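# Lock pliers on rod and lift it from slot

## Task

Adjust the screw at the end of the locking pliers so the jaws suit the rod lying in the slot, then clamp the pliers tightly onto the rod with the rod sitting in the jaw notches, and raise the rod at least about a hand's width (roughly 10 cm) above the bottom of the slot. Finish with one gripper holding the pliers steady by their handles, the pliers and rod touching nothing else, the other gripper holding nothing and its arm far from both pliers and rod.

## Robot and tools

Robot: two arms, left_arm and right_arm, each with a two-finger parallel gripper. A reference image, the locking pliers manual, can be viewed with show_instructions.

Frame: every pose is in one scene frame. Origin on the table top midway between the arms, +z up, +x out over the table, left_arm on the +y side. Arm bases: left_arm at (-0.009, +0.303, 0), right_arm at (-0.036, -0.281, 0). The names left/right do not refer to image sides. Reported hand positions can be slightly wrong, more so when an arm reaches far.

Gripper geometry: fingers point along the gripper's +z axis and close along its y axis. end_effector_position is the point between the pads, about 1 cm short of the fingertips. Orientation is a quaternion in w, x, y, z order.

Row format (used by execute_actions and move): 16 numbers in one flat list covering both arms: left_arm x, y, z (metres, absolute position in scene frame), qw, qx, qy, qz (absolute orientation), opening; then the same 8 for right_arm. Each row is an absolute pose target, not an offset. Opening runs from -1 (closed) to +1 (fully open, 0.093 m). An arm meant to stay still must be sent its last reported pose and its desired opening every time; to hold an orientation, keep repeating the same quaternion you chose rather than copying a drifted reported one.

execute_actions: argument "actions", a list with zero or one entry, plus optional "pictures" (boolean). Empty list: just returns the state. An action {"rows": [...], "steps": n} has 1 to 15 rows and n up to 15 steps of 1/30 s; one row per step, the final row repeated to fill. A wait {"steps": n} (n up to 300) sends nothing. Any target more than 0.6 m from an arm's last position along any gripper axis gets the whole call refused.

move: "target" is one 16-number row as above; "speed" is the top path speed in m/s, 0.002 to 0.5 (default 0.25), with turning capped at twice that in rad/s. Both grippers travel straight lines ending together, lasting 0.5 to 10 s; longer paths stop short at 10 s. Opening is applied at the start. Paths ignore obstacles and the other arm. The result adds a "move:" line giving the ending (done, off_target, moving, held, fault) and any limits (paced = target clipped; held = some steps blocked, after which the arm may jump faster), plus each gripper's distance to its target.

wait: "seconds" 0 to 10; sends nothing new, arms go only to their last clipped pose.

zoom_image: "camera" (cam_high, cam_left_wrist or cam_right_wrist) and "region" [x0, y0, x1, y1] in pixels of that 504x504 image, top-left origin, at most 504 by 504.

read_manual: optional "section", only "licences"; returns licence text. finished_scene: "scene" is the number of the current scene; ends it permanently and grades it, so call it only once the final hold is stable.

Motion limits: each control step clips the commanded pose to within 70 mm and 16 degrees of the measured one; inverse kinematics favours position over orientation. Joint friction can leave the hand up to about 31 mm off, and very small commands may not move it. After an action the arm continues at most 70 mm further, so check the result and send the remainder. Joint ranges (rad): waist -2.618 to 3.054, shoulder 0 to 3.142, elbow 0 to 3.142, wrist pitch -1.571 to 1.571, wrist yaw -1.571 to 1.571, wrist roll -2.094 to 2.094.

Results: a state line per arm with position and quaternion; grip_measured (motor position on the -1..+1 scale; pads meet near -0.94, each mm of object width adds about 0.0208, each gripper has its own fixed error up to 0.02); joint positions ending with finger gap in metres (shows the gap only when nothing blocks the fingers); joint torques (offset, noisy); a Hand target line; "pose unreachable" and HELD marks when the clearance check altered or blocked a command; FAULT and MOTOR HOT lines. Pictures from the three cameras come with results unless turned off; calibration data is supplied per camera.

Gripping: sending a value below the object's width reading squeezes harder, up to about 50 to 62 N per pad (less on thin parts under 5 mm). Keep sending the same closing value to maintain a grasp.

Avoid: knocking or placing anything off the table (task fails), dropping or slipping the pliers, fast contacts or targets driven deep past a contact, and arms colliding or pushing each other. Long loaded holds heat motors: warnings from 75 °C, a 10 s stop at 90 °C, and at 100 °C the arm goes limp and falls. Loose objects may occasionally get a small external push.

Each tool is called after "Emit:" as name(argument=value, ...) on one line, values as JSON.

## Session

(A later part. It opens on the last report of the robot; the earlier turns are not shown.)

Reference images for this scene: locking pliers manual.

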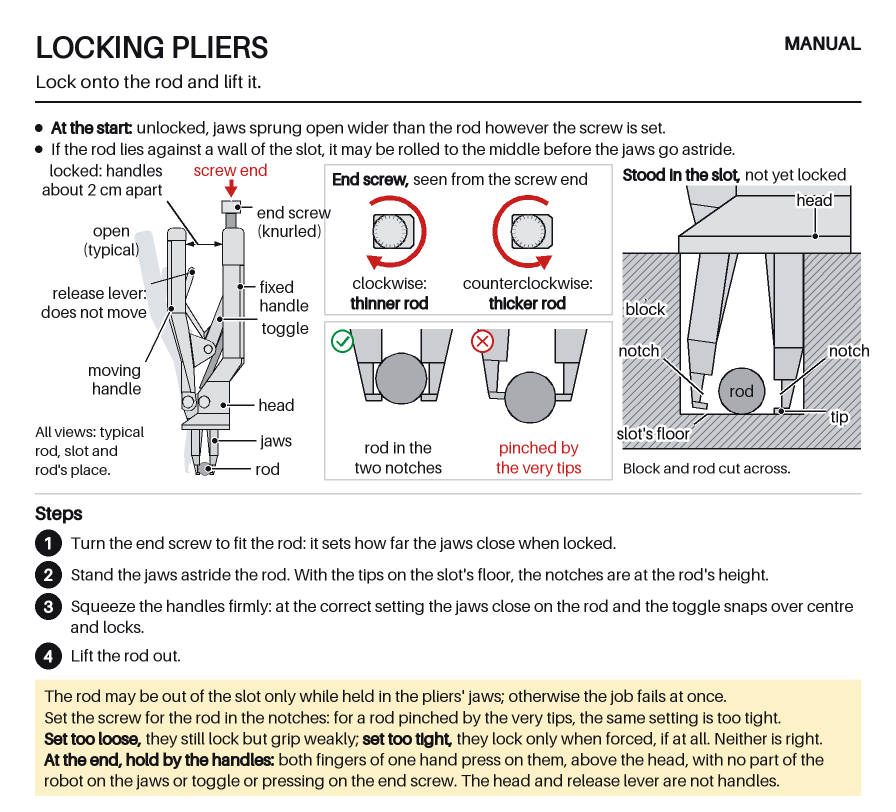

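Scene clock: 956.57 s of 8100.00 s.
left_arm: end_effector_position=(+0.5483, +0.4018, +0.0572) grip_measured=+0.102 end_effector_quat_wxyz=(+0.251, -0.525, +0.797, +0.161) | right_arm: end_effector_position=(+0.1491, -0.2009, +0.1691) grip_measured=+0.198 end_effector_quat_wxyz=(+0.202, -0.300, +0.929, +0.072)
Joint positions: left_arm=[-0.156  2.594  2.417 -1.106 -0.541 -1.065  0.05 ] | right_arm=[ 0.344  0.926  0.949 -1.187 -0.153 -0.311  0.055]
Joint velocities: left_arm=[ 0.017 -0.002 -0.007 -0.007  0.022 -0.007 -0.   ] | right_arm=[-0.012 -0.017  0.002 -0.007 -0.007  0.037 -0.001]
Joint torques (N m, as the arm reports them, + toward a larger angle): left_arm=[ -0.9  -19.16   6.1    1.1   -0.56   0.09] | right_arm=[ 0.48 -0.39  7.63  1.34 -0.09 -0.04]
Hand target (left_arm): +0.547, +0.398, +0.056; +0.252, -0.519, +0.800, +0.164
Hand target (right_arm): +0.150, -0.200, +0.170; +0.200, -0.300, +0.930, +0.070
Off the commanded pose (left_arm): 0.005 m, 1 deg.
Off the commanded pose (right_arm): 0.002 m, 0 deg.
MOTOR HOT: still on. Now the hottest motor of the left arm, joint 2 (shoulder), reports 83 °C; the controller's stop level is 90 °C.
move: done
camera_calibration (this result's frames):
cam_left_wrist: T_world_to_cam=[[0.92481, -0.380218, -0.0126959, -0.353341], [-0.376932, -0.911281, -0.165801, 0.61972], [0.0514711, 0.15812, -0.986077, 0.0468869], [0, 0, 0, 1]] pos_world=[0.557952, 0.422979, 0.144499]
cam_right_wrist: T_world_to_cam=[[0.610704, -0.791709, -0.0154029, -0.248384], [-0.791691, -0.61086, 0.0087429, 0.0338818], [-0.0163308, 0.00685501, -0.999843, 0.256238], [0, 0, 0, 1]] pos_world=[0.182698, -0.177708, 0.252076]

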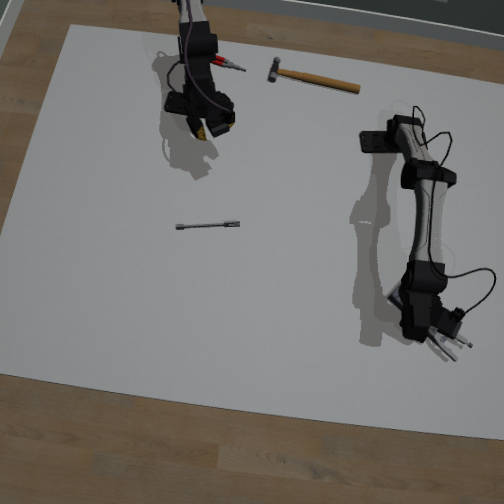

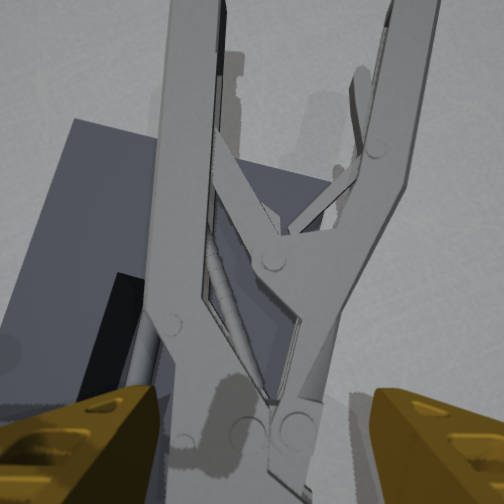

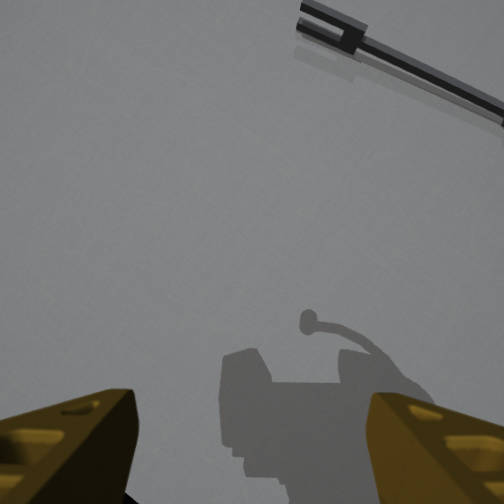

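Close and lift.

Emit:
execute_actions(actions=[{"rows":[[0.545,0.397,0.052,0.252,-0.519,0.800,0.164,0.1,0.15,-0.20,0.17,0.2,-0.30,0.93,0.07,0.2],[0.545,0.397,0.052,0.252,-0.519,0.800,0.164,0.0,0.15,-0.20,0.17,0.2,-0.30,0.93,0.07,0.2],[0.545,0.397,0.052,0.252,-0.519,0.800,0.164,-0.1,0.15,-0.20,0.17,0.2,-0.30,0.93,0.07,0.2],[0.545,0.397,0.052,0.252,-0.519,0.800,0.164,-0.2,0.15,-0.20,0.17,0.2,-0.30,0.93,0.07,0.2],[0.545,0.397,0.052,0.252,-0.519,0.800,0.164,-0.3,0.15,-0.20,0.17,0.2,-0.30,0.93,0.07,0.2],[0.545,0.397,0.052,0.252,-0.519,0.800,0.164,-0.45,0.15,-0.20,0.17,0.2,-0.30,0.93,0.07,0.2]],"steps":12}], pictures=false)

Emit:
move(target=[0.48,0.36,0.11,0.252,-0.519,0.800,0.164,-0.45,0.15,-0.20,0.17,0.2,-0.30,0.93,0.07,0.2], speed=0.1)

Scene clock: 963.90 s of 8100.00 s.
left_arm: end_effector_position=(+0.5400, +0.4051, +0.0559) grip_measured=-0.434 end_effector_quat_wxyz=(+0.246, -0.522, +0.797, +0.178) | right_arm: end_effector_position=(+0.1491, -0.2009, +0.1691) grip_measured=+0.198 end_effector_quat_wxyz=(+0.202, -0.300, +0.929, +0.072)
Joint positions: left_arm=[-0.156  2.578  2.378 -1.111 -0.566 -1.063  0.024] | right_arm=[ 0.344  0.926  0.949 -1.187 -0.153 -0.311  0.055]
Joint velocities: left_arm=[ 0.007 -0.002 -0.022 -0.037  0.051  0.007 -0.   ] | right_arm=[-0.007  0.012  0.002  0.007 -0.022  0.022  0.   ]
Joint torques (N m, as the arm reports them, + toward a larger angle): left_arm=[ -1.07 -18.33   6.28   1.36  -0.33   0.06] | right_arm=[ 0.54 -0.4   7.63  1.35 -0.1  -0.06]
Hand target (left_arm): +0.545, +0.397, +0.052; +0.251, -0.519, +0.800, +0.165
Hand target (right_arm): +0.150, -0.200, +0.170; +0.200, -0.300, +0.930, +0.070
Off the commanded pose (left_arm): 0.010 m, 2 deg.
Off the commanded pose (right_arm): 0.002 m, 0 deg.
MOTOR HOT: still on. Now the hottest motor of the left arm, joint 2 (shoulder), reports 87 °C; the controller's stop level is 90 °C.
Steps of this call (steps 1 to 208: nothing new was sent; steps 209 to 220: all 12 steps of this action). Readings (end_effector_position):
209: left_arm (+0.5483, +0.4019, +0.0569) | right_arm (+0.1491, -0.2009, +0.1691)
210: left_arm (+0.5472, +0.4021, +0.0561) | right_arm (+0.1491, -0.2009, +0.1691)
212: left_arm (+0.5439, +0.4034, +0.0558) | right_arm (+0.1491, -0.2009, +0.1691)
216: left_arm (+0.5401, +0.4051, +0.0559) | right_arm (+0.1491, -0.2009, +0.1691)
220: the state above

Scene clock: 965.40 s of 8100.00 s.
left_arm: end_effector_position=(+0.4834, +0.3580, +0.1054) grip_measured=-0.434 end_effector_quat_wxyz=(+0.243, -0.518, +0.805, +0.157) | right_arm: end_effector_position=(+0.1491, -0.2009, +0.1691) grip_measured=+0.198 end_effector_quat_wxyz=(+0.202, -0.300, +0.929, +0.072)
Joint positions: left_arm=[-0.243  2.249  2.003 -1.096 -0.545 -1.145  0.024] | right_arm=[ 0.344  0.926  0.949 -1.187 -0.153 -0.311  0.055]
Joint velocities: left_arm=[ 0.012  0.007 -0.017  0.007  0.037 -0.066 -0.   ] | right_arm=[ 0.002  0.002 -0.007  0.007 -0.051  0.007 -0.001]
Joint torques (N m, as the arm reports them, + toward a larger angle): left_arm=[ -0.69 -16.94   6.72   0.92  -0.72  -0.07] | right_arm=[ 0.54 -0.37  7.65  1.35 -0.09 -0.06]
Hand target (left_arm): +0.480, +0.359, +0.109; +0.251, -0.519, +0.800, +0.163
Hand target (right_arm): +0.150, -0.200, +0.170; +0.200, -0.300, +0.930, +0.070
Off the commanded pose (left_arm): 0.006 m, 1 deg.
Off the commanded pose (right_arm): 0.002 m, 0 deg.
MOTOR HOT: still on. Now the hottest motor of the left arm, joint 2 (shoulder), reports 88 °C; the controller's stop level is 90 °C.
move: done
camera_calibration (this result's frames):
cam_left_wrist: T_world_to_cam=[[0.916713, -0.398908, -0.0225627, -0.29775], [-0.397695, -0.905579, -0.147532, 0.569414], [0.0384193, 0.144217, -0.9888, 0.116271], [0, 0, 0, 1]] pos_world=[0.494937, 0.380106, 0.192257]
cam_right_wrist: T_world_to_cam=[[0.610704, -0.791709, -0.0154029, -0.248384], [-0.791691, -0.61086, 0.0087429, 0.0338818], [-0.0163308, 0.00685501, -0.999843, 0.256238], [0, 0, 0, 1]] pos_world=[0.182698, -0.177708, 0.252076]

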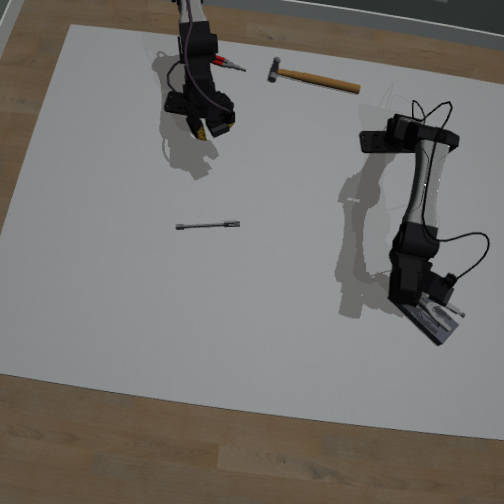

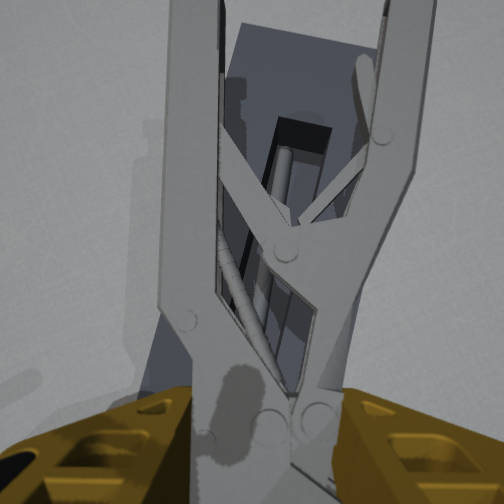

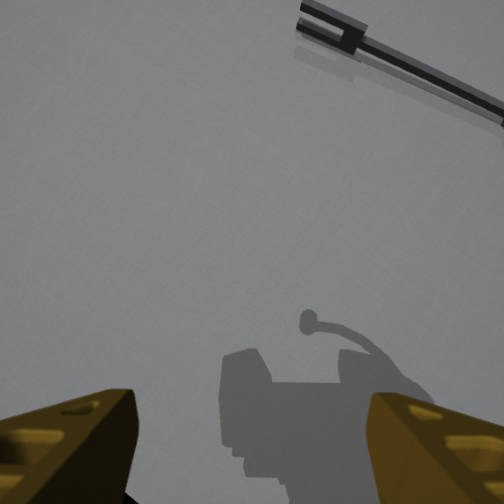

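Emit:
move(target=[0.24,0.12,0.10,0.291,-0.247,0.921,0.078,-0.45,0.15,-0.20,0.17,0.2,-0.30,0.93,0.07,0.2], speed=0.3)

Scene clock: 968.73 s of 8100.00 s.
left_arm: end_effector_position=(+0.2396, +0.1038, +0.0953) grip_measured=-0.434 end_effector_quat_wxyz=(+0.270, -0.244, +0.929, +0.060) | right_arm: end_effector_position=(+0.1491, -0.2009, +0.1691) grip_measured=+0.198 end_effector_quat_wxyz=(+0.202, -0.300, +0.929, +0.072)
Joint positions: left_arm=[-1.136  1.662  1.162 -0.987 -0.556 -1.45   0.024] | right_arm=[ 0.344  0.926  0.949 -1.187 -0.153 -0.311  0.055]
Joint velocities: left_arm=[ 0.007 -0.002 -0.007  0.022  0.022  0.037  0.   ] | right_arm=[ 0.002  0.012 -0.002 -0.022  0.007 -0.051 -0.001]
Joint torques (N m, as the arm reports them, + toward a larger angle): left_arm=[ 0.02 -9.75  6.72  0.32 -0.86 -0.09] | right_arm=[ 0.52 -0.35  7.65  1.33 -0.09 -0.06]
Hand target (left_arm): +0.240, +0.112, +0.098; +0.283, -0.249, +0.924, +0.070
Hand target (right_arm): +0.150, -0.200, +0.170; +0.200, -0.300, +0.930, +0.070
Off the commanded pose (left_arm): 0.017 m, 3 deg.
Off the commanded pose (right_arm): 0.002 m, 0 deg.
MOTOR HOT: still on. Now the hottest motor of the left arm, joint 2 (shoulder), reports 87 °C; the controller's stop level is 90 °C.
move: off_target (left_arm)
camera_calibration (this result's frames):
cam_left_wrist: T_world_to_cam=[[0.501535, -0.865136, -0.00162511, -0.0300009], [-0.858805, -0.497636, -0.121704, 0.306485], [0.104482, 0.0624344, -0.992565, 0.14532], [0, 0, 0, 1]] pos_world=[0.263074, 0.11749, 0.181491]
cam_right_wrist: T_world_to_cam=[[0.610704, -0.791709, -0.0154029, -0.248384], [-0.791691, -0.61086, 0.0087429, 0.0338818], [-0.0163308, 0.00685501, -0.999843, 0.256238], [0, 0, 0, 1]] pos_world=[0.182698, -0.177708, 0.252076]

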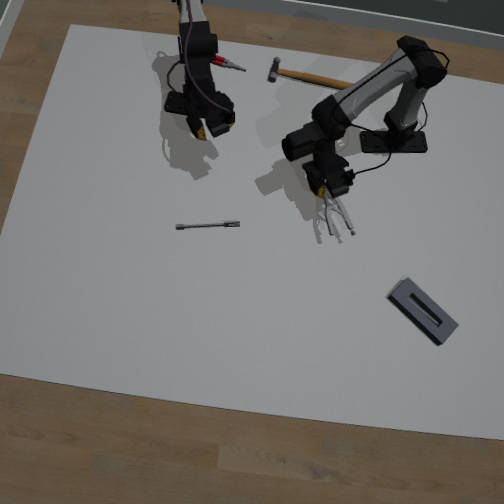

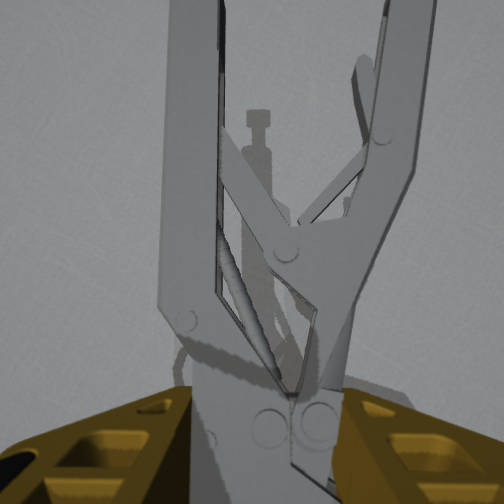

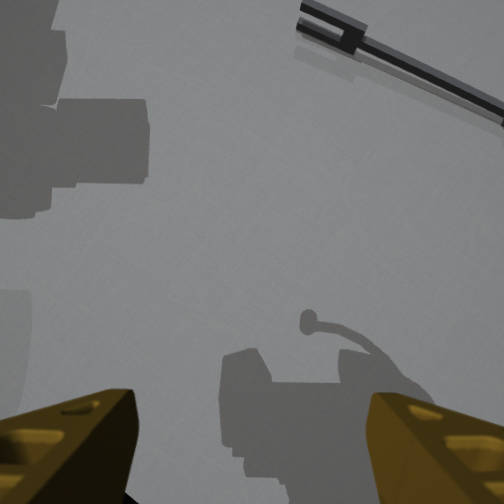

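Emit:
move(target=[0.27,0.03,0.016,0.291,-0.247,0.921,0.078,-0.45,0.15,-0.20,0.17,0.2,-0.30,0.93,0.07,0.2], speed=0.1)

Scene clock: 973.37 s of 8100.00 s.
left_arm: end_effector_position=(+0.2624, +0.0437, +0.0193) grip_measured=-0.434 end_effector_quat_wxyz=(+0.278, -0.240, +0.925, +0.098) | right_arm: end_effector_position=(+0.1491, -0.2009, +0.1691) grip_measured=+0.198 end_effector_quat_wxyz=(+0.202, -0.300, +0.930, +0.072)
Joint positions: left_arm=[-1.195  2.06   1.351 -0.889 -0.597 -1.534  0.024] | right_arm=[ 0.344  0.926  0.949 -1.187 -0.153 -0.311  0.055]
Joint velocities: left_arm=[-0.002 -0.007 -0.017 -0.037 -0.037  0.066  0.   ] | right_arm=[-0.007 -0.002  0.002  0.022  0.022 -0.066 -0.   ]
Joint torques (N m, as the arm reports them, + toward a larger angle): left_arm=[-0.83 -9.34  9.89  0.7  -0.65 -0.09] | right_arm=[ 0.49 -0.36  7.69  1.35 -0.09 -0.06]
Hand target (left_arm): +0.270, +0.030, +0.016; +0.290, -0.247, +0.921, +0.078
Hand target (right_arm): +0.150, -0.200, +0.170; +0.200, -0.300, +0.930, +0.070
Off the commanded pose (left_arm): 0.016 m, 3 deg.
Off the commanded pose (right_arm): 0.002 m, 0 deg.
MOTOR HOT: still on. Now the hottest motor of the left arm, joint 2 (shoulder), reports 85 °C; the controller's stop level is 90 °C.
move: off_target (left_arm)
camera_calibration (this result's frames):
cam_left_wrist: T_world_to_cam=[[0.512105, -0.856147, -0.0689987, -0.0953397], [-0.853086, -0.497633, -0.15686, 0.286082], [0.0999593, 0.139191, -0.985208, 0.0689576], [0, 0, 0, 1]] pos_world=[0.285984, 0.0511409, 0.106234]
cam_right_wrist: T_world_to_cam=[[0.610428, -0.791919, -0.0155628, -0.248358], [-0.791901, -0.610587, 0.00874242, 0.0339681], [-0.0164257, 0.00698762, -0.999841, 0.256279], [0, 0, 0, 1]] pos_world=[0.182714, -0.17773, 0.252076]

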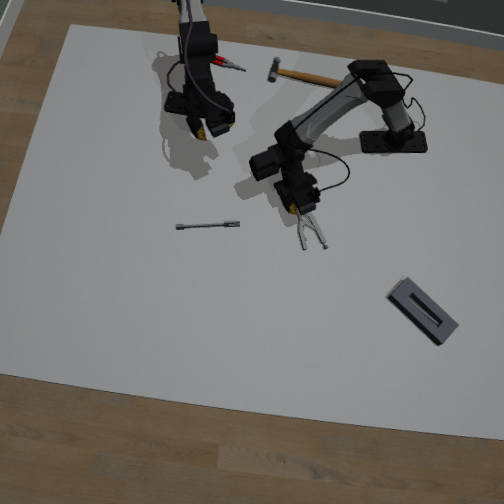

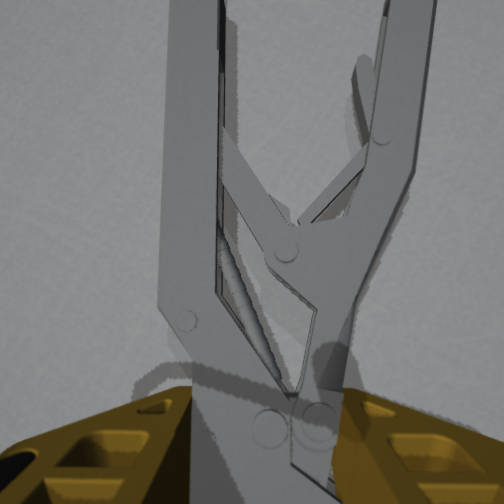

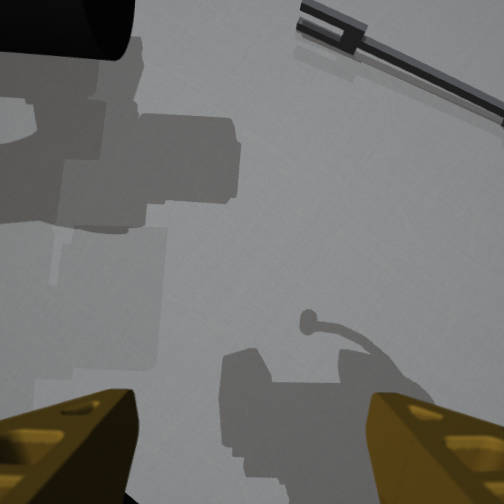

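Emit:
move(target=[0.262,0.044,0.019,0.278,-0.240,0.925,0.098,0.2,0.15,-0.20,0.17,0.2,-0.30,0.93,0.07,0.2], speed=0.1)

Emit:
move(target=[0.24,0.10,0.12,0.25,-0.1,0.96,0.03,0.2,0.15,-0.20,0.17,0.2,-0.30,0.93,0.07,0.2], speed=0.2)

Emit:
move(target=[0.14,0.27,0.16,0.22,0.1,0.97,-0.02,-0.5,0.262,0.044,0.07,0.084,-0.262,0.961,0.023,0.2], speed=0.25)

Scene clock: 979.63 s of 8100.00 s.
left_arm: end_effector_position=(+0.2609, +0.0488, +0.0205) grip_measured=+0.198 end_effector_quat_wxyz=(+0.279, -0.236, +0.924, +0.110) | right_arm: end_effector_position=(+0.1491, -0.2009, +0.1691) grip_measured=+0.198 end_effector_quat_wxyz=(+0.202, -0.300, +0.930, +0.072)
Joint positions: left_arm=[-1.195  2.06   1.351 -0.913 -0.607 -1.535  0.055] | right_arm=[ 0.344  0.926  0.949 -1.187 -0.153 -0.311  0.055]
Joint velocities: left_arm=[ 0.007  0.007 -0.002 -0.022 -0.022 -0.022 -0.001] | right_arm=[ 0.017  0.002 -0.012  0.066 -0.022 -0.022 -0.002]
Joint torques (N m, as the arm reports them, + toward a larger angle): left_arm=[ -0.37 -11.99   6.94   0.43  -0.44   0.03] | right_arm=[ 0.5  -0.38  7.66  1.35 -0.09 -0.06]
Hand target (left_arm): +0.262, +0.044, +0.019; +0.278, -0.240, +0.925, +0.098
Hand target (right_arm): +0.150, -0.200, +0.170; +0.200, -0.300, +0.930, +0.070
Off the commanded pose (left_arm): 0.005 m, 1 deg.
Off the commanded pose (right_arm): 0.002 m, 0 deg.
MOTOR HOT: still on. Now the hottest motor of the left arm, joint 2 (shoulder), reports 82 °C; the controller's stop level is 90 °C.
move: done
camera_calibration (this result's frames):
cam_left_wrist: T_world_to_cam=[[0.512284, -0.853827, -0.0924322, -0.0898612], [-0.853381, -0.493997, -0.166457, 0.287655], [0.0964645, 0.164153, -0.981707, 0.0691837], [0, 0, 0, 1]] pos_world=[0.28484, 0.0540178, 0.107494]
cam_right_wrist: T_world_to_cam=[[0.610428, -0.791919, -0.0155628, -0.248358], [-0.791901, -0.610587, 0.00874242, 0.0339681], [-0.0164257, 0.00698762, -0.999841, 0.256279], [0, 0, 0, 1]] pos_world=[0.182714, -0.17773, 0.252076]

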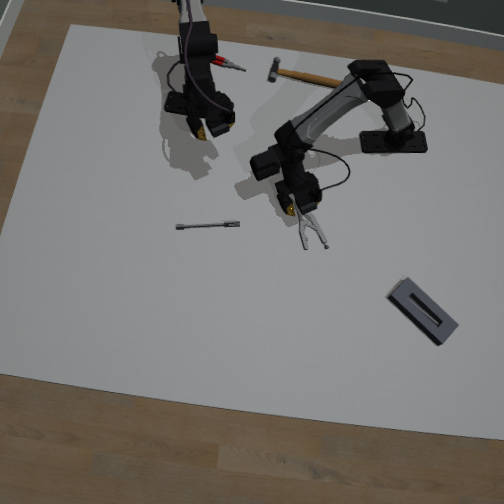

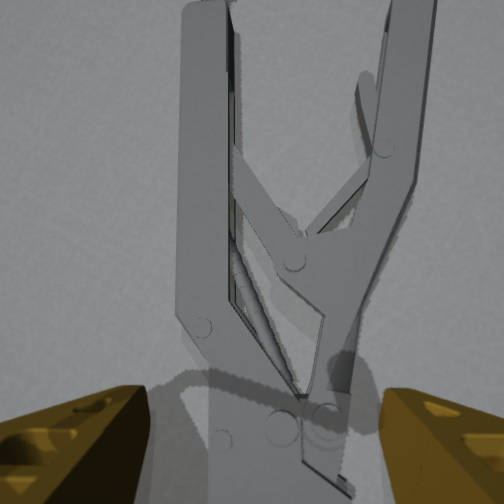

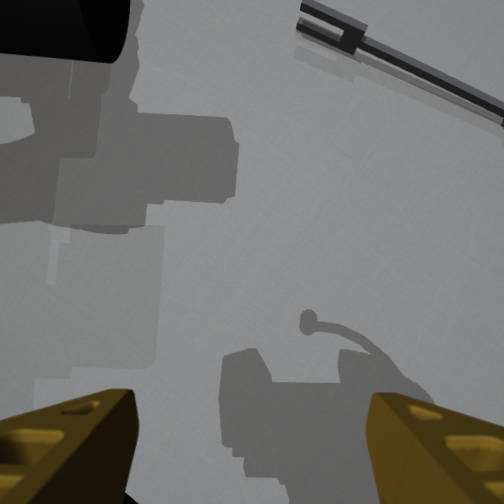

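Scene clock: 981.07 s of 8100.00 s.
left_arm: end_effector_position=(+0.2444, +0.0911, +0.1300) grip_measured=+0.199 end_effector_quat_wxyz=(+0.264, -0.105, +0.959, +0.015) | right_arm: end_effector_position=(+0.1491, -0.2009, +0.1691) grip_measured=+0.198 end_effector_quat_wxyz=(+0.202, -0.300, +0.930, +0.072)
Joint positions: left_arm=[-1.108  1.542  1.178 -0.942 -0.471 -1.086  0.055] | right_arm=[ 0.344  0.926  0.949 -1.187 -0.153 -0.311  0.055]
Joint velocities: left_arm=[-0.007  0.007  0.007  0.007 -0.022 -0.007 -0.   ] | right_arm=[ 0.002 -0.022 -0.007 -0.022 -0.037 -0.037  0.001]
Joint torques (N m, as the arm reports them, + toward a larger angle): left_arm=[ 0.24 -8.51  5.71  0.82 -0.45  0.14] | right_arm=[ 0.52 -0.38  7.69  1.34 -0.09 -0.06]
Hand target (left_arm): +0.239, +0.101, +0.122; +0.253, -0.100, +0.962, +0.030
Hand target (right_arm): +0.150, -0.200, +0.170; +0.200, -0.300, +0.930, +0.070
Off the commanded pose (left_arm): 0.014 m, 2 deg.
Off the commanded pose (right_arm): 0.002 m, 0 deg.
MOTOR HOT: still on. Now the hottest motor of the left arm, joint 2 (shoulder), reports 82 °C; the controller's stop level is 90 °C.
move: off_target (left_arm)
camera_calibration (this result's frames):
cam_left_wrist: T_world_to_cam=[[0.225317, -0.97427, 0.00544164, 0.0332395], [-0.969714, -0.224797, -0.0955093, 0.307332], [0.0942751, 0.016243, -0.995414, 0.187158], [0, 0, 0, 1]] pos_world=[0.27289, 0.0984313, 0.215471]
cam_right_wrist: T_world_to_cam=[[0.610428, -0.791919, -0.0155628, -0.248358], [-0.791901, -0.610587, 0.00874242, 0.0339681], [-0.0164257, 0.00698762, -0.999841, 0.256279], [0, 0, 0, 1]] pos_world=[0.182714, -0.17773, 0.252076]

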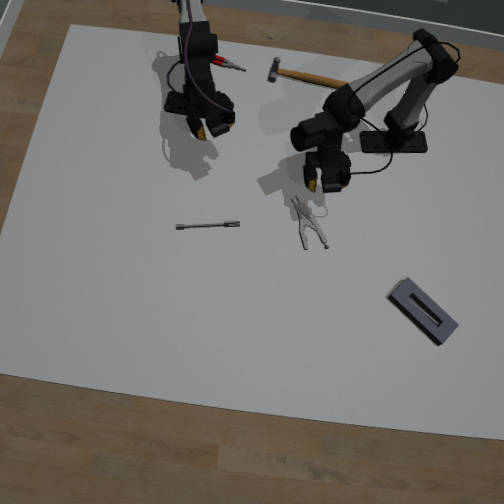

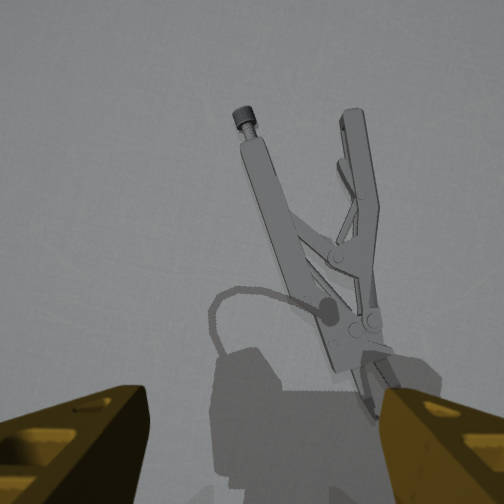

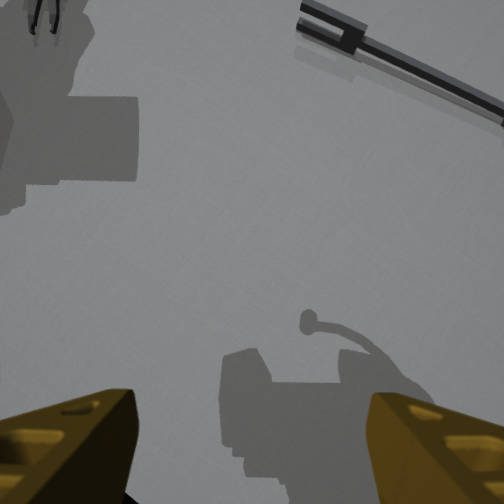

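Scene clock: 983.10 s of 8100.00 s.
left_arm: end_effector_position=(+0.1437, +0.2707, +0.1659) grip_measured=-0.499 end_effector_quat_wxyz=(+0.235, +0.100, +0.967, -0.012) | right_arm: end_effector_position=(+0.2576, +0.0423, +0.0663) grip_measured=+0.198 end_effector_quat_wxyz=(+0.086, -0.266, +0.960, +0.022)
Joint positions: left_arm=[-0.444  0.68   0.856 -1.274 -0.053 -0.048  0.021] | right_arm=[ 0.919  2.072  1.673 -1.003  0.058  0.31   0.055]
Joint velocities: left_arm=[ 0.002 -0.002 -0.002 -0.037  0.081 -0.051  0.   ] | right_arm=[-0.012 -0.007  0.012 -0.007  0.066 -0.051  0.   ]
Joint torques (N m, as the arm reports them, + toward a larger angle): left_arm=[ 0.35 -0.12  6.84  1.37 -0.06  0.14] | right_arm=[  0.01 -11.2    8.46   0.64   0.05  -0.07]
Hand target (left_arm): +0.139, +0.272, +0.160; +0.227, +0.102, +0.969, -0.011
Hand target (right_arm): +0.259, +0.044, +0.069; +0.088, -0.264, +0.960, +0.020
Off the commanded pose (left_arm): 0.007 m, 2 deg.
Off the commanded pose (right_arm): 0.006 m, 1 deg.
MOTOR HOT: still on. Now the hottest motor of the left arm, joint 2 (shoulder), reports 80 °C; the controller's stop level is 90 °C.
move: done
camera_calibration (this result's frames):
cam_left_wrist: T_world_to_cam=[[-0.184723, -0.981627, -0.0477999, 0.30049], [-0.981797, 0.186505, -0.0359253, 0.134036], [0.0441801, 0.0402936, -0.998211, 0.230592], [0, 0, 0, 1]] pos_world=[0.176915, 0.260679, 0.249358]
cam_right_wrist: T_world_to_cam=[[0.5387, -0.842465, -0.00744146, -0.103561], [-0.812377, -0.521761, 0.2604, 0.254049], [-0.223261, -0.134232, -0.965472, 0.210501], [0, 0, 0, 1]] pos_world=[0.309168, 0.0735626, 0.136308]

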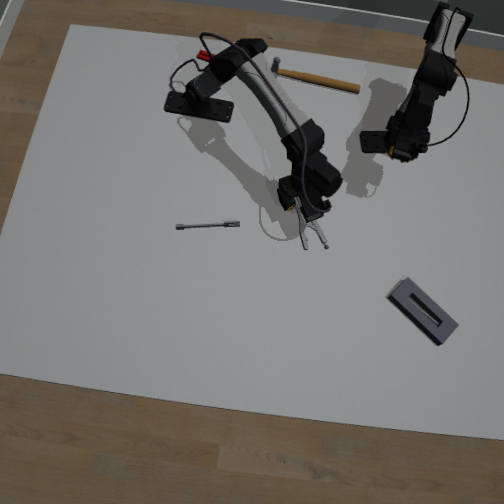

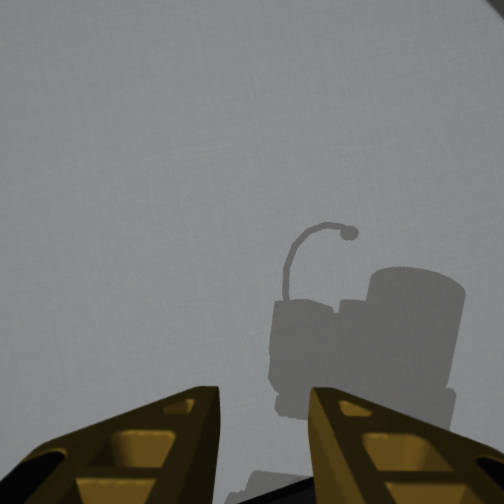

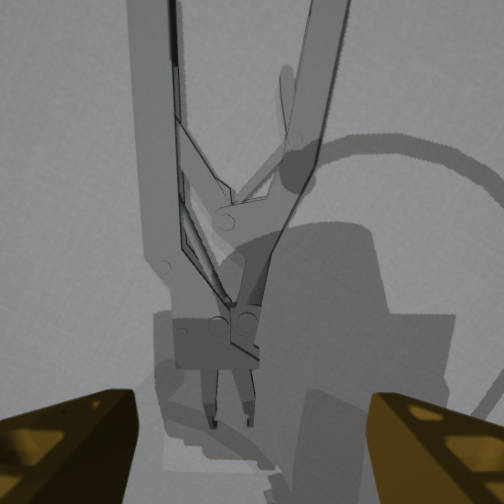

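Emit:
execute_actions(actions=[])

Scene clock: 995.67 s of 8100.00 s.
left_arm: end_effector_position=(+0.1436, +0.2704, +0.1658) grip_measured=-0.499 end_effector_quat_wxyz=(+0.235, +0.102, +0.967, -0.012) | right_arm: end_effector_position=(+0.2575, +0.0422, +0.0663) grip_measured=+0.198 end_effector_quat_wxyz=(+0.086, -0.266, +0.960, +0.022)
Joint positions: left_arm=[-0.444  0.68   0.856 -1.275 -0.051 -0.046  0.021] | right_arm=[ 0.919  2.072  1.673 -1.003  0.058  0.31   0.055]
Joint velocities: left_arm=[ 0.002  0.002 -0.017  0.007  0.007  0.007 -0.   ] | right_arm=[-0.012 -0.007 -0.007  0.066 -0.081 -0.066  0.   ]
Joint torques (N m, as the arm reports them, + toward a larger angle): left_arm=[ 0.5  -0.08  6.77  1.39 -0.03  0.13] | right_arm=[  0.01 -11.2    8.46   0.67   0.05  -0.04]
Hand target (left_arm): +0.139, +0.272, +0.160; +0.227, +0.102, +0.969, -0.011
Hand target (right_arm): +0.259, +0.044, +0.069; +0.088, -0.264, +0.960, +0.020
Off the commanded pose (left_arm): 0.007 m, 2 deg.
Off the commanded pose (right_arm): 0.006 m, 1 deg.
MOTOR HOT: still on. Now the hottest motor of the left arm, joint 2 (shoulder), reports 73 °C; the controller's stop level is 90 °C.
Steps of this call (steps 1 to 377: nothing new was sent). Readings (end_effector_position):
1: left_arm (+0.1437, +0.2707, +0.1659) | right_arm (+0.2576, +0.0423, +0.0663)
2: left_arm (+0.1437, +0.2706, +0.1659) | right_arm (+0.2576, +0.0423, +0.0663)
4: left_arm (+0.1437, +0.2705, +0.1659) | right_arm (+0.2576, +0.0423, +0.0663)
8: left_arm (+0.1437, +0.2705, +0.1659) | right_arm (+0.2575, +0.0422, +0.0663)
377: the state above
camera_calibration (this result's frames):
cam_left_wrist: T_world_to_cam=[[-0.187935, -0.981039, -0.047358, 0.300402], [-0.98121, 0.189675, -0.0353694, 0.132899], [0.0436814, 0.039821, -0.998252, 0.23076], [0, 0, 0, 1]] pos_world=[0.176778, 0.26031, 0.249284]
cam_right_wrist: T_world_to_cam=[[0.538698, -0.842467, -0.00733336, -0.103593], [-0.812312, -0.521686, 0.260754, 0.253925], [-0.223502, -0.13451, -0.965378, 0.210531], [0, 0, 0, 1]] pos_world=[0.309126, 0.073514, 0.136271]

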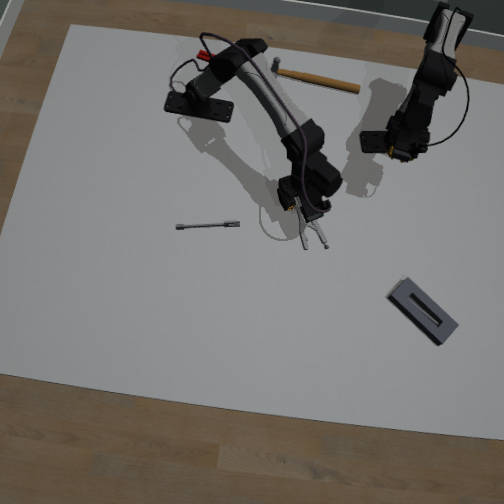

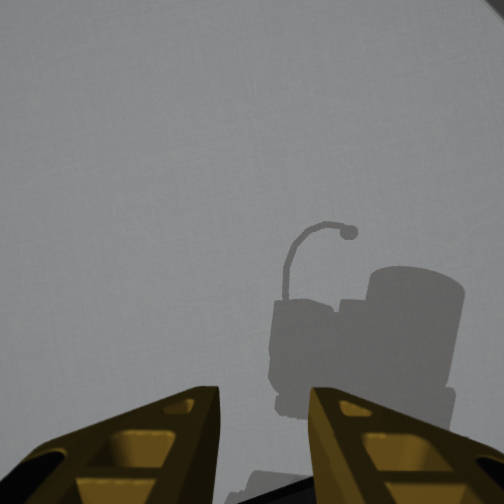

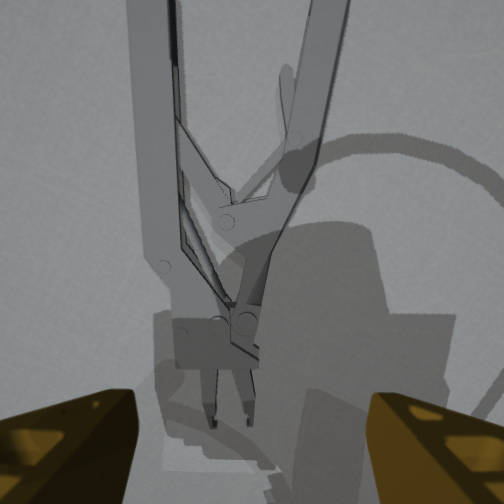

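Emit:
move(target=[0.14,0.27,0.16,0.22,0.1,0.97,-0.02,-0.5,0.246,0.051,0.035,0.086,-0.266,0.960,0.022,0.2], speed=0.08)

Scene clock: 1001.10 s of 8100.00 s.
left_arm: end_effector_position=(+0.1431, +0.2687, +0.1657) grip_measured=-0.499 end_effector_quat_wxyz=(+0.233, +0.099, +0.967, -0.021) | right_arm: end_effector_position=(+0.2466, +0.0494, +0.0421) grip_measured=+0.198 end_effector_quat_wxyz=(+0.086, -0.267, +0.959, +0.025)
Joint positions: left_arm=[-0.433  0.68   0.856 -1.275 -0.029 -0.044  0.021] | right_arm=[ 0.949  2.084  1.592 -0.91   0.058  0.338  0.055]
Joint velocities: left_arm=[-0.002 -0.002 -0.002  0.139  0.051 -0.095 -0.   ] | right_arm=[-0.022 -0.002  0.002  0.037  0.051 -0.066 -0.001]
Joint torques (N m, as the arm reports them, + toward a larger angle): left_arm=[ 0.4   1.54  7.52  1.4  -0.06  0.16] | right_arm=[  0.26 -11.01   5.85   1.03   0.05  -0.03]
Hand target (left_arm): +0.140, +0.270, +0.160; +0.220, +0.100, +0.970, -0.020
Hand target (right_arm): +0.246, +0.050, +0.035; +0.086, -0.266, +0.960, +0.022
Off the commanded pose (left_arm): 0.007 m, 2 deg.
Off the commanded pose (right_arm): 0.007 m, 0 deg.
MOTOR HOT: cleared. Now the hottest motor of the left arm, joint 2 (shoulder), reports 70 °C.
move: done
camera_calibration (this result's frames):
cam_left_wrist: T_world_to_cam=[[-0.187552, -0.981834, -0.028753, 0.295662], [-0.981489, 0.188481, -0.0339721, 0.132882], [0.0387743, 0.0218492, -0.999009, 0.236378], [0, 0, 0, 1]] pos_world=[0.176709, 0.260081, 0.249159]
cam_right_wrist: T_world_to_cam=[[0.541241, -0.840781, -0.0120682, -0.0922661], [-0.810273, -0.525331, 0.259778, 0.254812], [-0.224756, -0.130824, -0.965593, 0.18585], [0, 0, 0, 1]] pos_world=[0.298176, 0.0805987, 0.112147]

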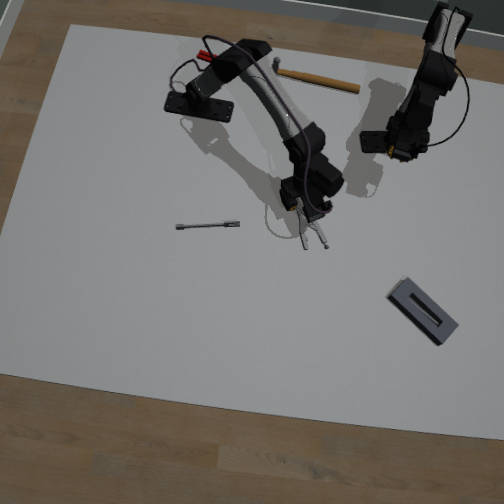

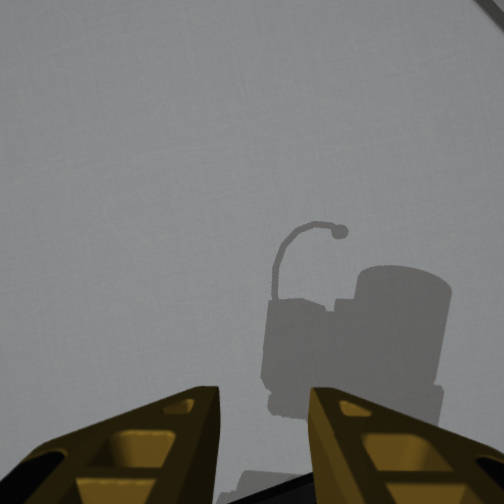

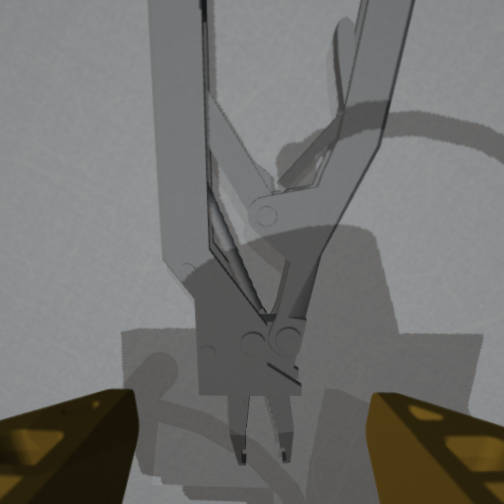

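Emit:
move(target=[0.14,0.27,0.16,0.22,0.1,0.97,-0.02,-0.5,0.241,0.047,0.008,0.086,-0.266,0.960,0.022,0.2], speed=0.04)

Scene clock: 1007.23 s of 8100.00 s.
left_arm: end_effector_position=(+0.1431, +0.2685, +0.1657) grip_measured=-0.499 end_effector_quat_wxyz=(+0.233, +0.100, +0.967, -0.021) | right_arm: end_effector_position=(+0.2431, +0.0452, +0.0157) grip_measured=+0.198 end_effector_quat_wxyz=(+0.086, -0.266, +0.960, +0.025)
Joint positions: left_arm=[-0.433  0.68   0.856 -1.275 -0.028 -0.044  0.021] | right_arm=[ 0.949  2.094  1.497 -0.805  0.058  0.341  0.055]
Joint velocities: left_arm=[-0.002 -0.002  0.012 -0.051  0.007  0.022  0.001] | right_arm=[-0.002  0.007  0.002  0.081  0.051  0.081 -0.   ]
Joint torques (N m, as the arm reports them, + toward a larger angle): left_arm=[ 0.35  1.55  7.49  1.39 -0.05  0.13] | right_arm=[  0.5  -10.62   5.66   0.99   0.03  -0.06]
Hand target (left_arm): +0.140, +0.270, +0.160; +0.220, +0.100, +0.970, -0.020
Hand target (right_arm): +0.241, +0.046, +0.008; +0.086, -0.266, +0.960, +0.022
Off the commanded pose (left_arm): 0.007 m, 2 deg.
Off the commanded pose (right_arm): 0.008 m, 0 deg.
move: done
camera_calibration (this result's frames):
cam_left_wrist: T_world_to_cam=[[-0.188402, -0.981695, -0.0279101, 0.295415], [-0.981334, 0.189297, -0.0339055, 0.132619], [0.0385682, 0.0210012, -0.999035, 0.23664], [0, 0, 0, 1]] pos_world=[0.176674, 0.259933, 0.249154]
cam_right_wrist: T_world_to_cam=[[0.538083, -0.842792, -0.0129848, -0.0934149], [-0.812272, -0.522589, 0.259064, 0.256969], [-0.225123, -0.128851, -0.965773, 0.159055], [0, 0, 0, 1]] pos_world=[0.294801, 0.0760542, 0.0858269]

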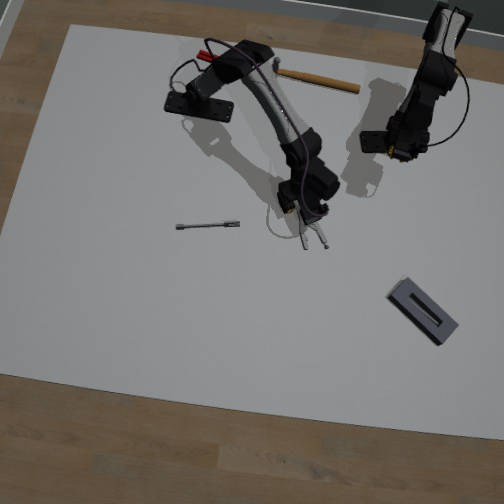

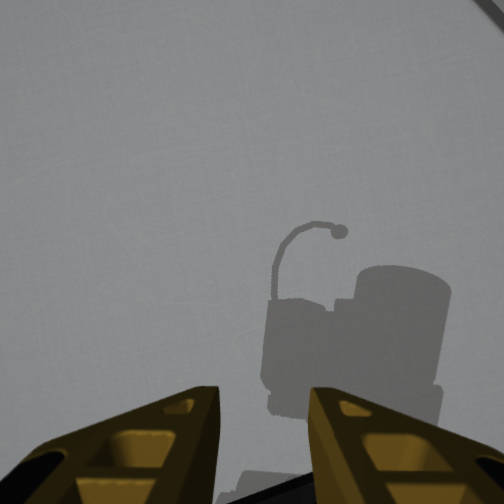

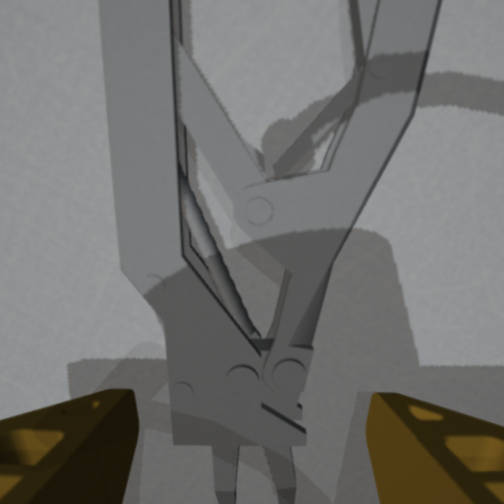

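Emit:
move(target=[0.14,0.27,0.16,0.22,0.1,0.97,-0.02,-0.5,0.241,0.049,0.002,0.086,-0.266,0.960,0.022,0.2], speed=0.02)

Emit:
execute_actions(actions=[{"rows":[[0.14,0.27,0.16,0.22,0.1,0.97,-0.02,-0.5,0.241,0.049,0.004,0.086,-0.266,0.960,0.022,0.0],[0.14,0.27,0.16,0.22,0.1,0.97,-0.02,-0.5,0.241,0.049,0.004,0.086,-0.266,0.960,0.022,0.0],[0.14,0.27,0.16,0.22,0.1,0.97,-0.02,-0.5,0.241,0.049,0.004,0.086,-0.266,0.960,0.022,-0.15],[0.14,0.27,0.16,0.22,0.1,0.97,-0.02,-0.5,0.241,0.049,0.004,0.086,-0.266,0.960,0.022,-0.15],[0.14,0.27,0.16,0.22,0.1,0.97,-0.02,-0.5,0.241,0.049,0.004,0.086,-0.266,0.960,0.022,-0.15],[0.14,0.27,0.16,0.22,0.1,0.97,-0.02,-0.5,0.241,0.049,0.004,0.086,-0.266,0.960,0.022,-0.25],[0.14,0.27,0.16,0.22,0.1,0.97,-0.02,-0.5,0.241,0.049,0.004,0.086,-0.266,0.960,0.022,-0.25],[0.14,0.27,0.16,0.22,0.1,0.97,-0.02,-0.5,0.241,0.049,0.004,0.086,-0.266,0.960,0.022,-0.3],[0.14,0.27,0.16,0.22,0.1,0.97,-0.02,-0.5,0.241,0.049,0.004,0.086,-0.266,0.960,0.022,-0.3],[0.14,0.27,0.16,0.22,0.1,0.97,-0.02,-0.5,0.241,0.049,0.004,0.086,-0.266,0.960,0.022,-0.35],[0.14,0.27,0.16,0.22,0.1,0.97,-0.02,-0.5,0.241,0.049,0.004,0.086,-0.266,0.960,0.022,-0.4],[0.14,0.27,0.16,0.22,0.1,0.97,-0.02,-0.5,0.241,0.049,0.004,0.086,-0.266,0.960,0.022,-0.45]],"steps":15}])

Scene clock: 1014.10 s of 8100.00 s.
left_arm: end_effector_position=(+0.1431, +0.2685, +0.1657) grip_measured=-0.499 end_effector_quat_wxyz=(+0.233, +0.100, +0.967, -0.021) | right_arm: end_effector_position=(+0.2429, +0.0488, +0.0099) grip_measured=+0.198 end_effector_quat_wxyz=(+0.087, -0.267, +0.959, +0.026)
Joint positions: left_arm=[-0.433  0.68   0.856 -1.275 -0.028 -0.044  0.021] | right_arm=[ 0.954  2.11   1.497 -0.787  0.059  0.344  0.055]
Joint velocities: left_arm=[ 0.007  0.002 -0.007 -0.051 -0.066 -0.007 -0.001] | right_arm=[ 0.002  0.012 -0.007 -0.051  0.022  0.022 -0.   ]
Joint torques (N m, as the arm reports them, + toward a larger angle): left_arm=[ 0.44  1.68  7.63  1.4  -0.05  0.11] | right_arm=[  0.33 -10.84   5.66   1.08   0.06  -0.08]
Hand target (left_arm): +0.140, +0.270, +0.160; +0.220, +0.100, +0.970, -0.020
Hand target (right_arm): +0.241, +0.049, +0.002; +0.086, -0.266, +0.960, +0.022
Off the commanded pose (left_arm): 0.007 m, 2 deg.
Off the commanded pose (right_arm): 0.008 m, 0 deg.
move: done
camera_calibration (this result's frames):
cam_left_wrist: T_world_to_cam=[[-0.188402, -0.981695, -0.0279101, 0.295415], [-0.981334, 0.189297, -0.0339055, 0.132619], [0.0385682, 0.0210012, -0.999035, 0.23664], [0, 0, 0, 1]] pos_world=[0.176674, 0.259933, 0.249154]
cam_right_wrist: T_world_to_cam=[[0.540335, -0.841337, -0.0137747, -0.0909662], [-0.811192, -0.525185, 0.257192, 0.260136], [-0.223619, -0.127796, -0.966262, 0.153441], [0, 0, 0, 1]] pos_world=[0.294485, 0.0796953, 0.0801063]

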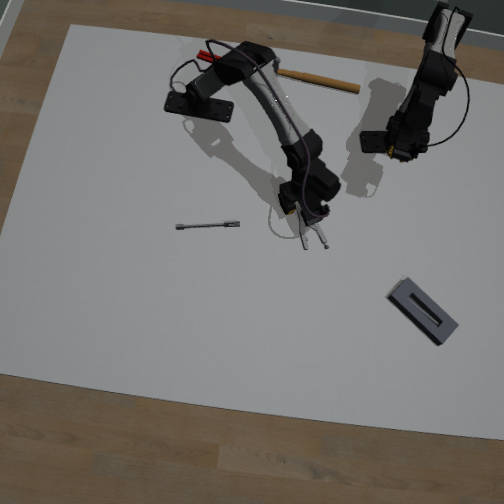

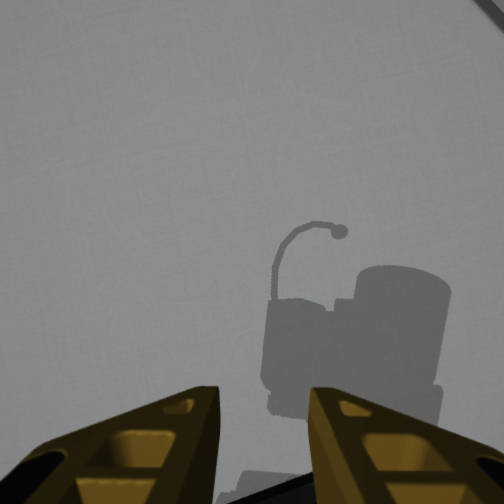

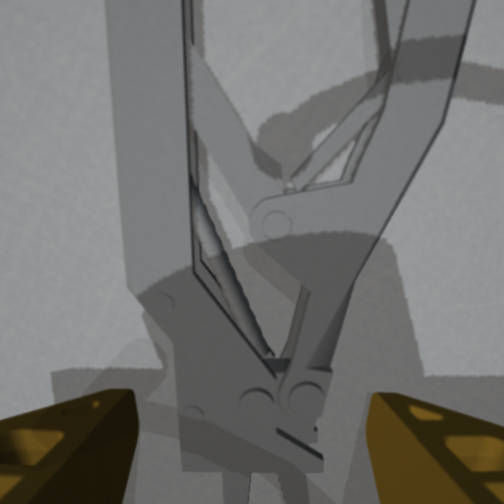

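Scene clock: 1014.60 s of 8100.00 s.
left_arm: end_effector_position=(+0.1431, +0.2685, +0.1657) grip_measured=-0.499 end_effector_quat_wxyz=(+0.233, +0.100, +0.967, -0.021) | right_arm: end_effector_position=(+0.2432, +0.0488, +0.0099) grip_measured=-0.437 end_effector_quat_wxyz=(+0.087, -0.267, +0.959, +0.026)
Joint positions: left_arm=[-0.433  0.68   0.856 -1.275 -0.028 -0.044  0.021] | right_arm=[ 0.954  2.11   1.497 -0.786  0.059  0.345  0.024]
Joint velocities: left_arm=[-0.002 -0.002 -0.017  0.037 -0.051  0.022  0.   ] | right_arm=[-0.012 -0.027 -0.007 -0.007  0.051  0.022 -0.001]
Joint torques (N m, as the arm reports them, + toward a larger angle): left_arm=[ 0.55  1.48  7.5   1.39 -0.06  0.1 ] | right_arm=[  0.23 -11.06   5.88   0.98   0.08  -0.07]
Hand target (left_arm): +0.140, +0.270, +0.160; +0.220, +0.100, +0.970, -0.020
Hand target (right_arm): +0.241, +0.049, +0.004; +0.086, -0.266, +0.960, +0.022
Off the commanded pose (left_arm): 0.007 m, 2 deg.
Off the commanded pose (right_arm): 0.006 m, 0 deg.
Steps of this call (steps 1 to 15: all 15 steps of this action). Readings (end_effector_position):
1: left_arm (+0.1431, +0.2685, +0.1657) | right_arm (+0.2430, +0.0487, +0.0099)
2: left_arm (+0.1431, +0.2685, +0.1657) | right_arm (+0.2430, +0.0487, +0.0099)
4: left_arm (+0.1431, +0.2685, +0.1657) | right_arm (+0.2430, +0.0487, +0.0099)
8: left_arm (+0.1431, +0.2685, +0.1657) | right_arm (+0.2430, +0.0487, +0.0099)
15: the state above
camera_calibration (this result's frames):
cam_left_wrist: T_world_to_cam=[[-0.188402, -0.981695, -0.0279101, 0.295415], [-0.981334, 0.189297, -0.0339055, 0.132619], [0.0385682, 0.0210012, -0.999035, 0.23664], [0, 0, 0, 1]] pos_world=[0.176674, 0.259933, 0.249154]
cam_right_wrist: T_world_to_cam=[[0.539923, -0.841608, -0.0133716, -0.090921], [-0.811721, -0.524821, 0.256263, 0.26045], [-0.222691, -0.127508, -0.966515, 0.153297], [0, 0, 0, 1]] pos_world=[0.294641, 0.0797167, 0.0802039]

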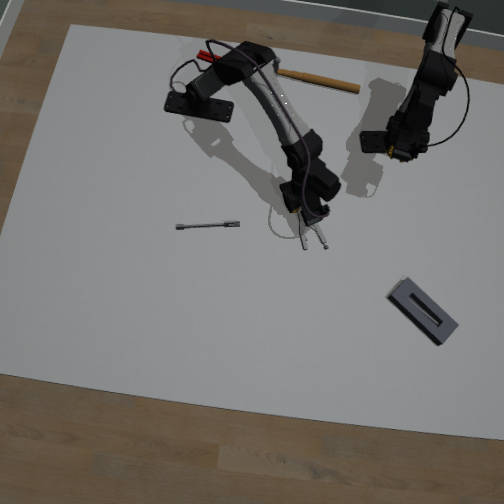

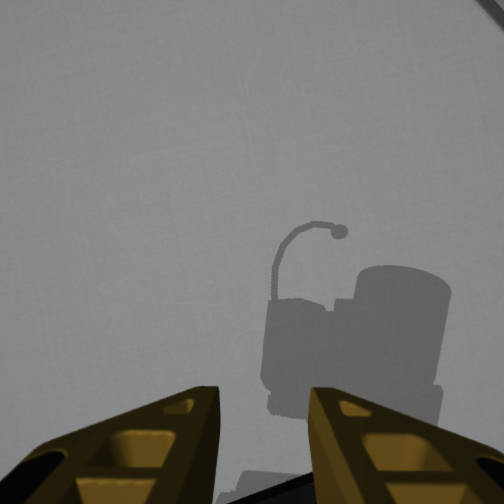

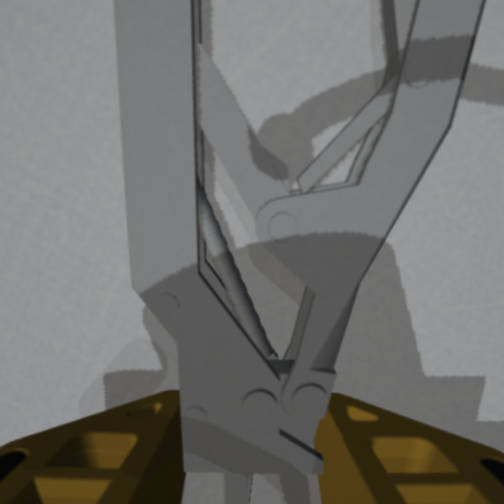

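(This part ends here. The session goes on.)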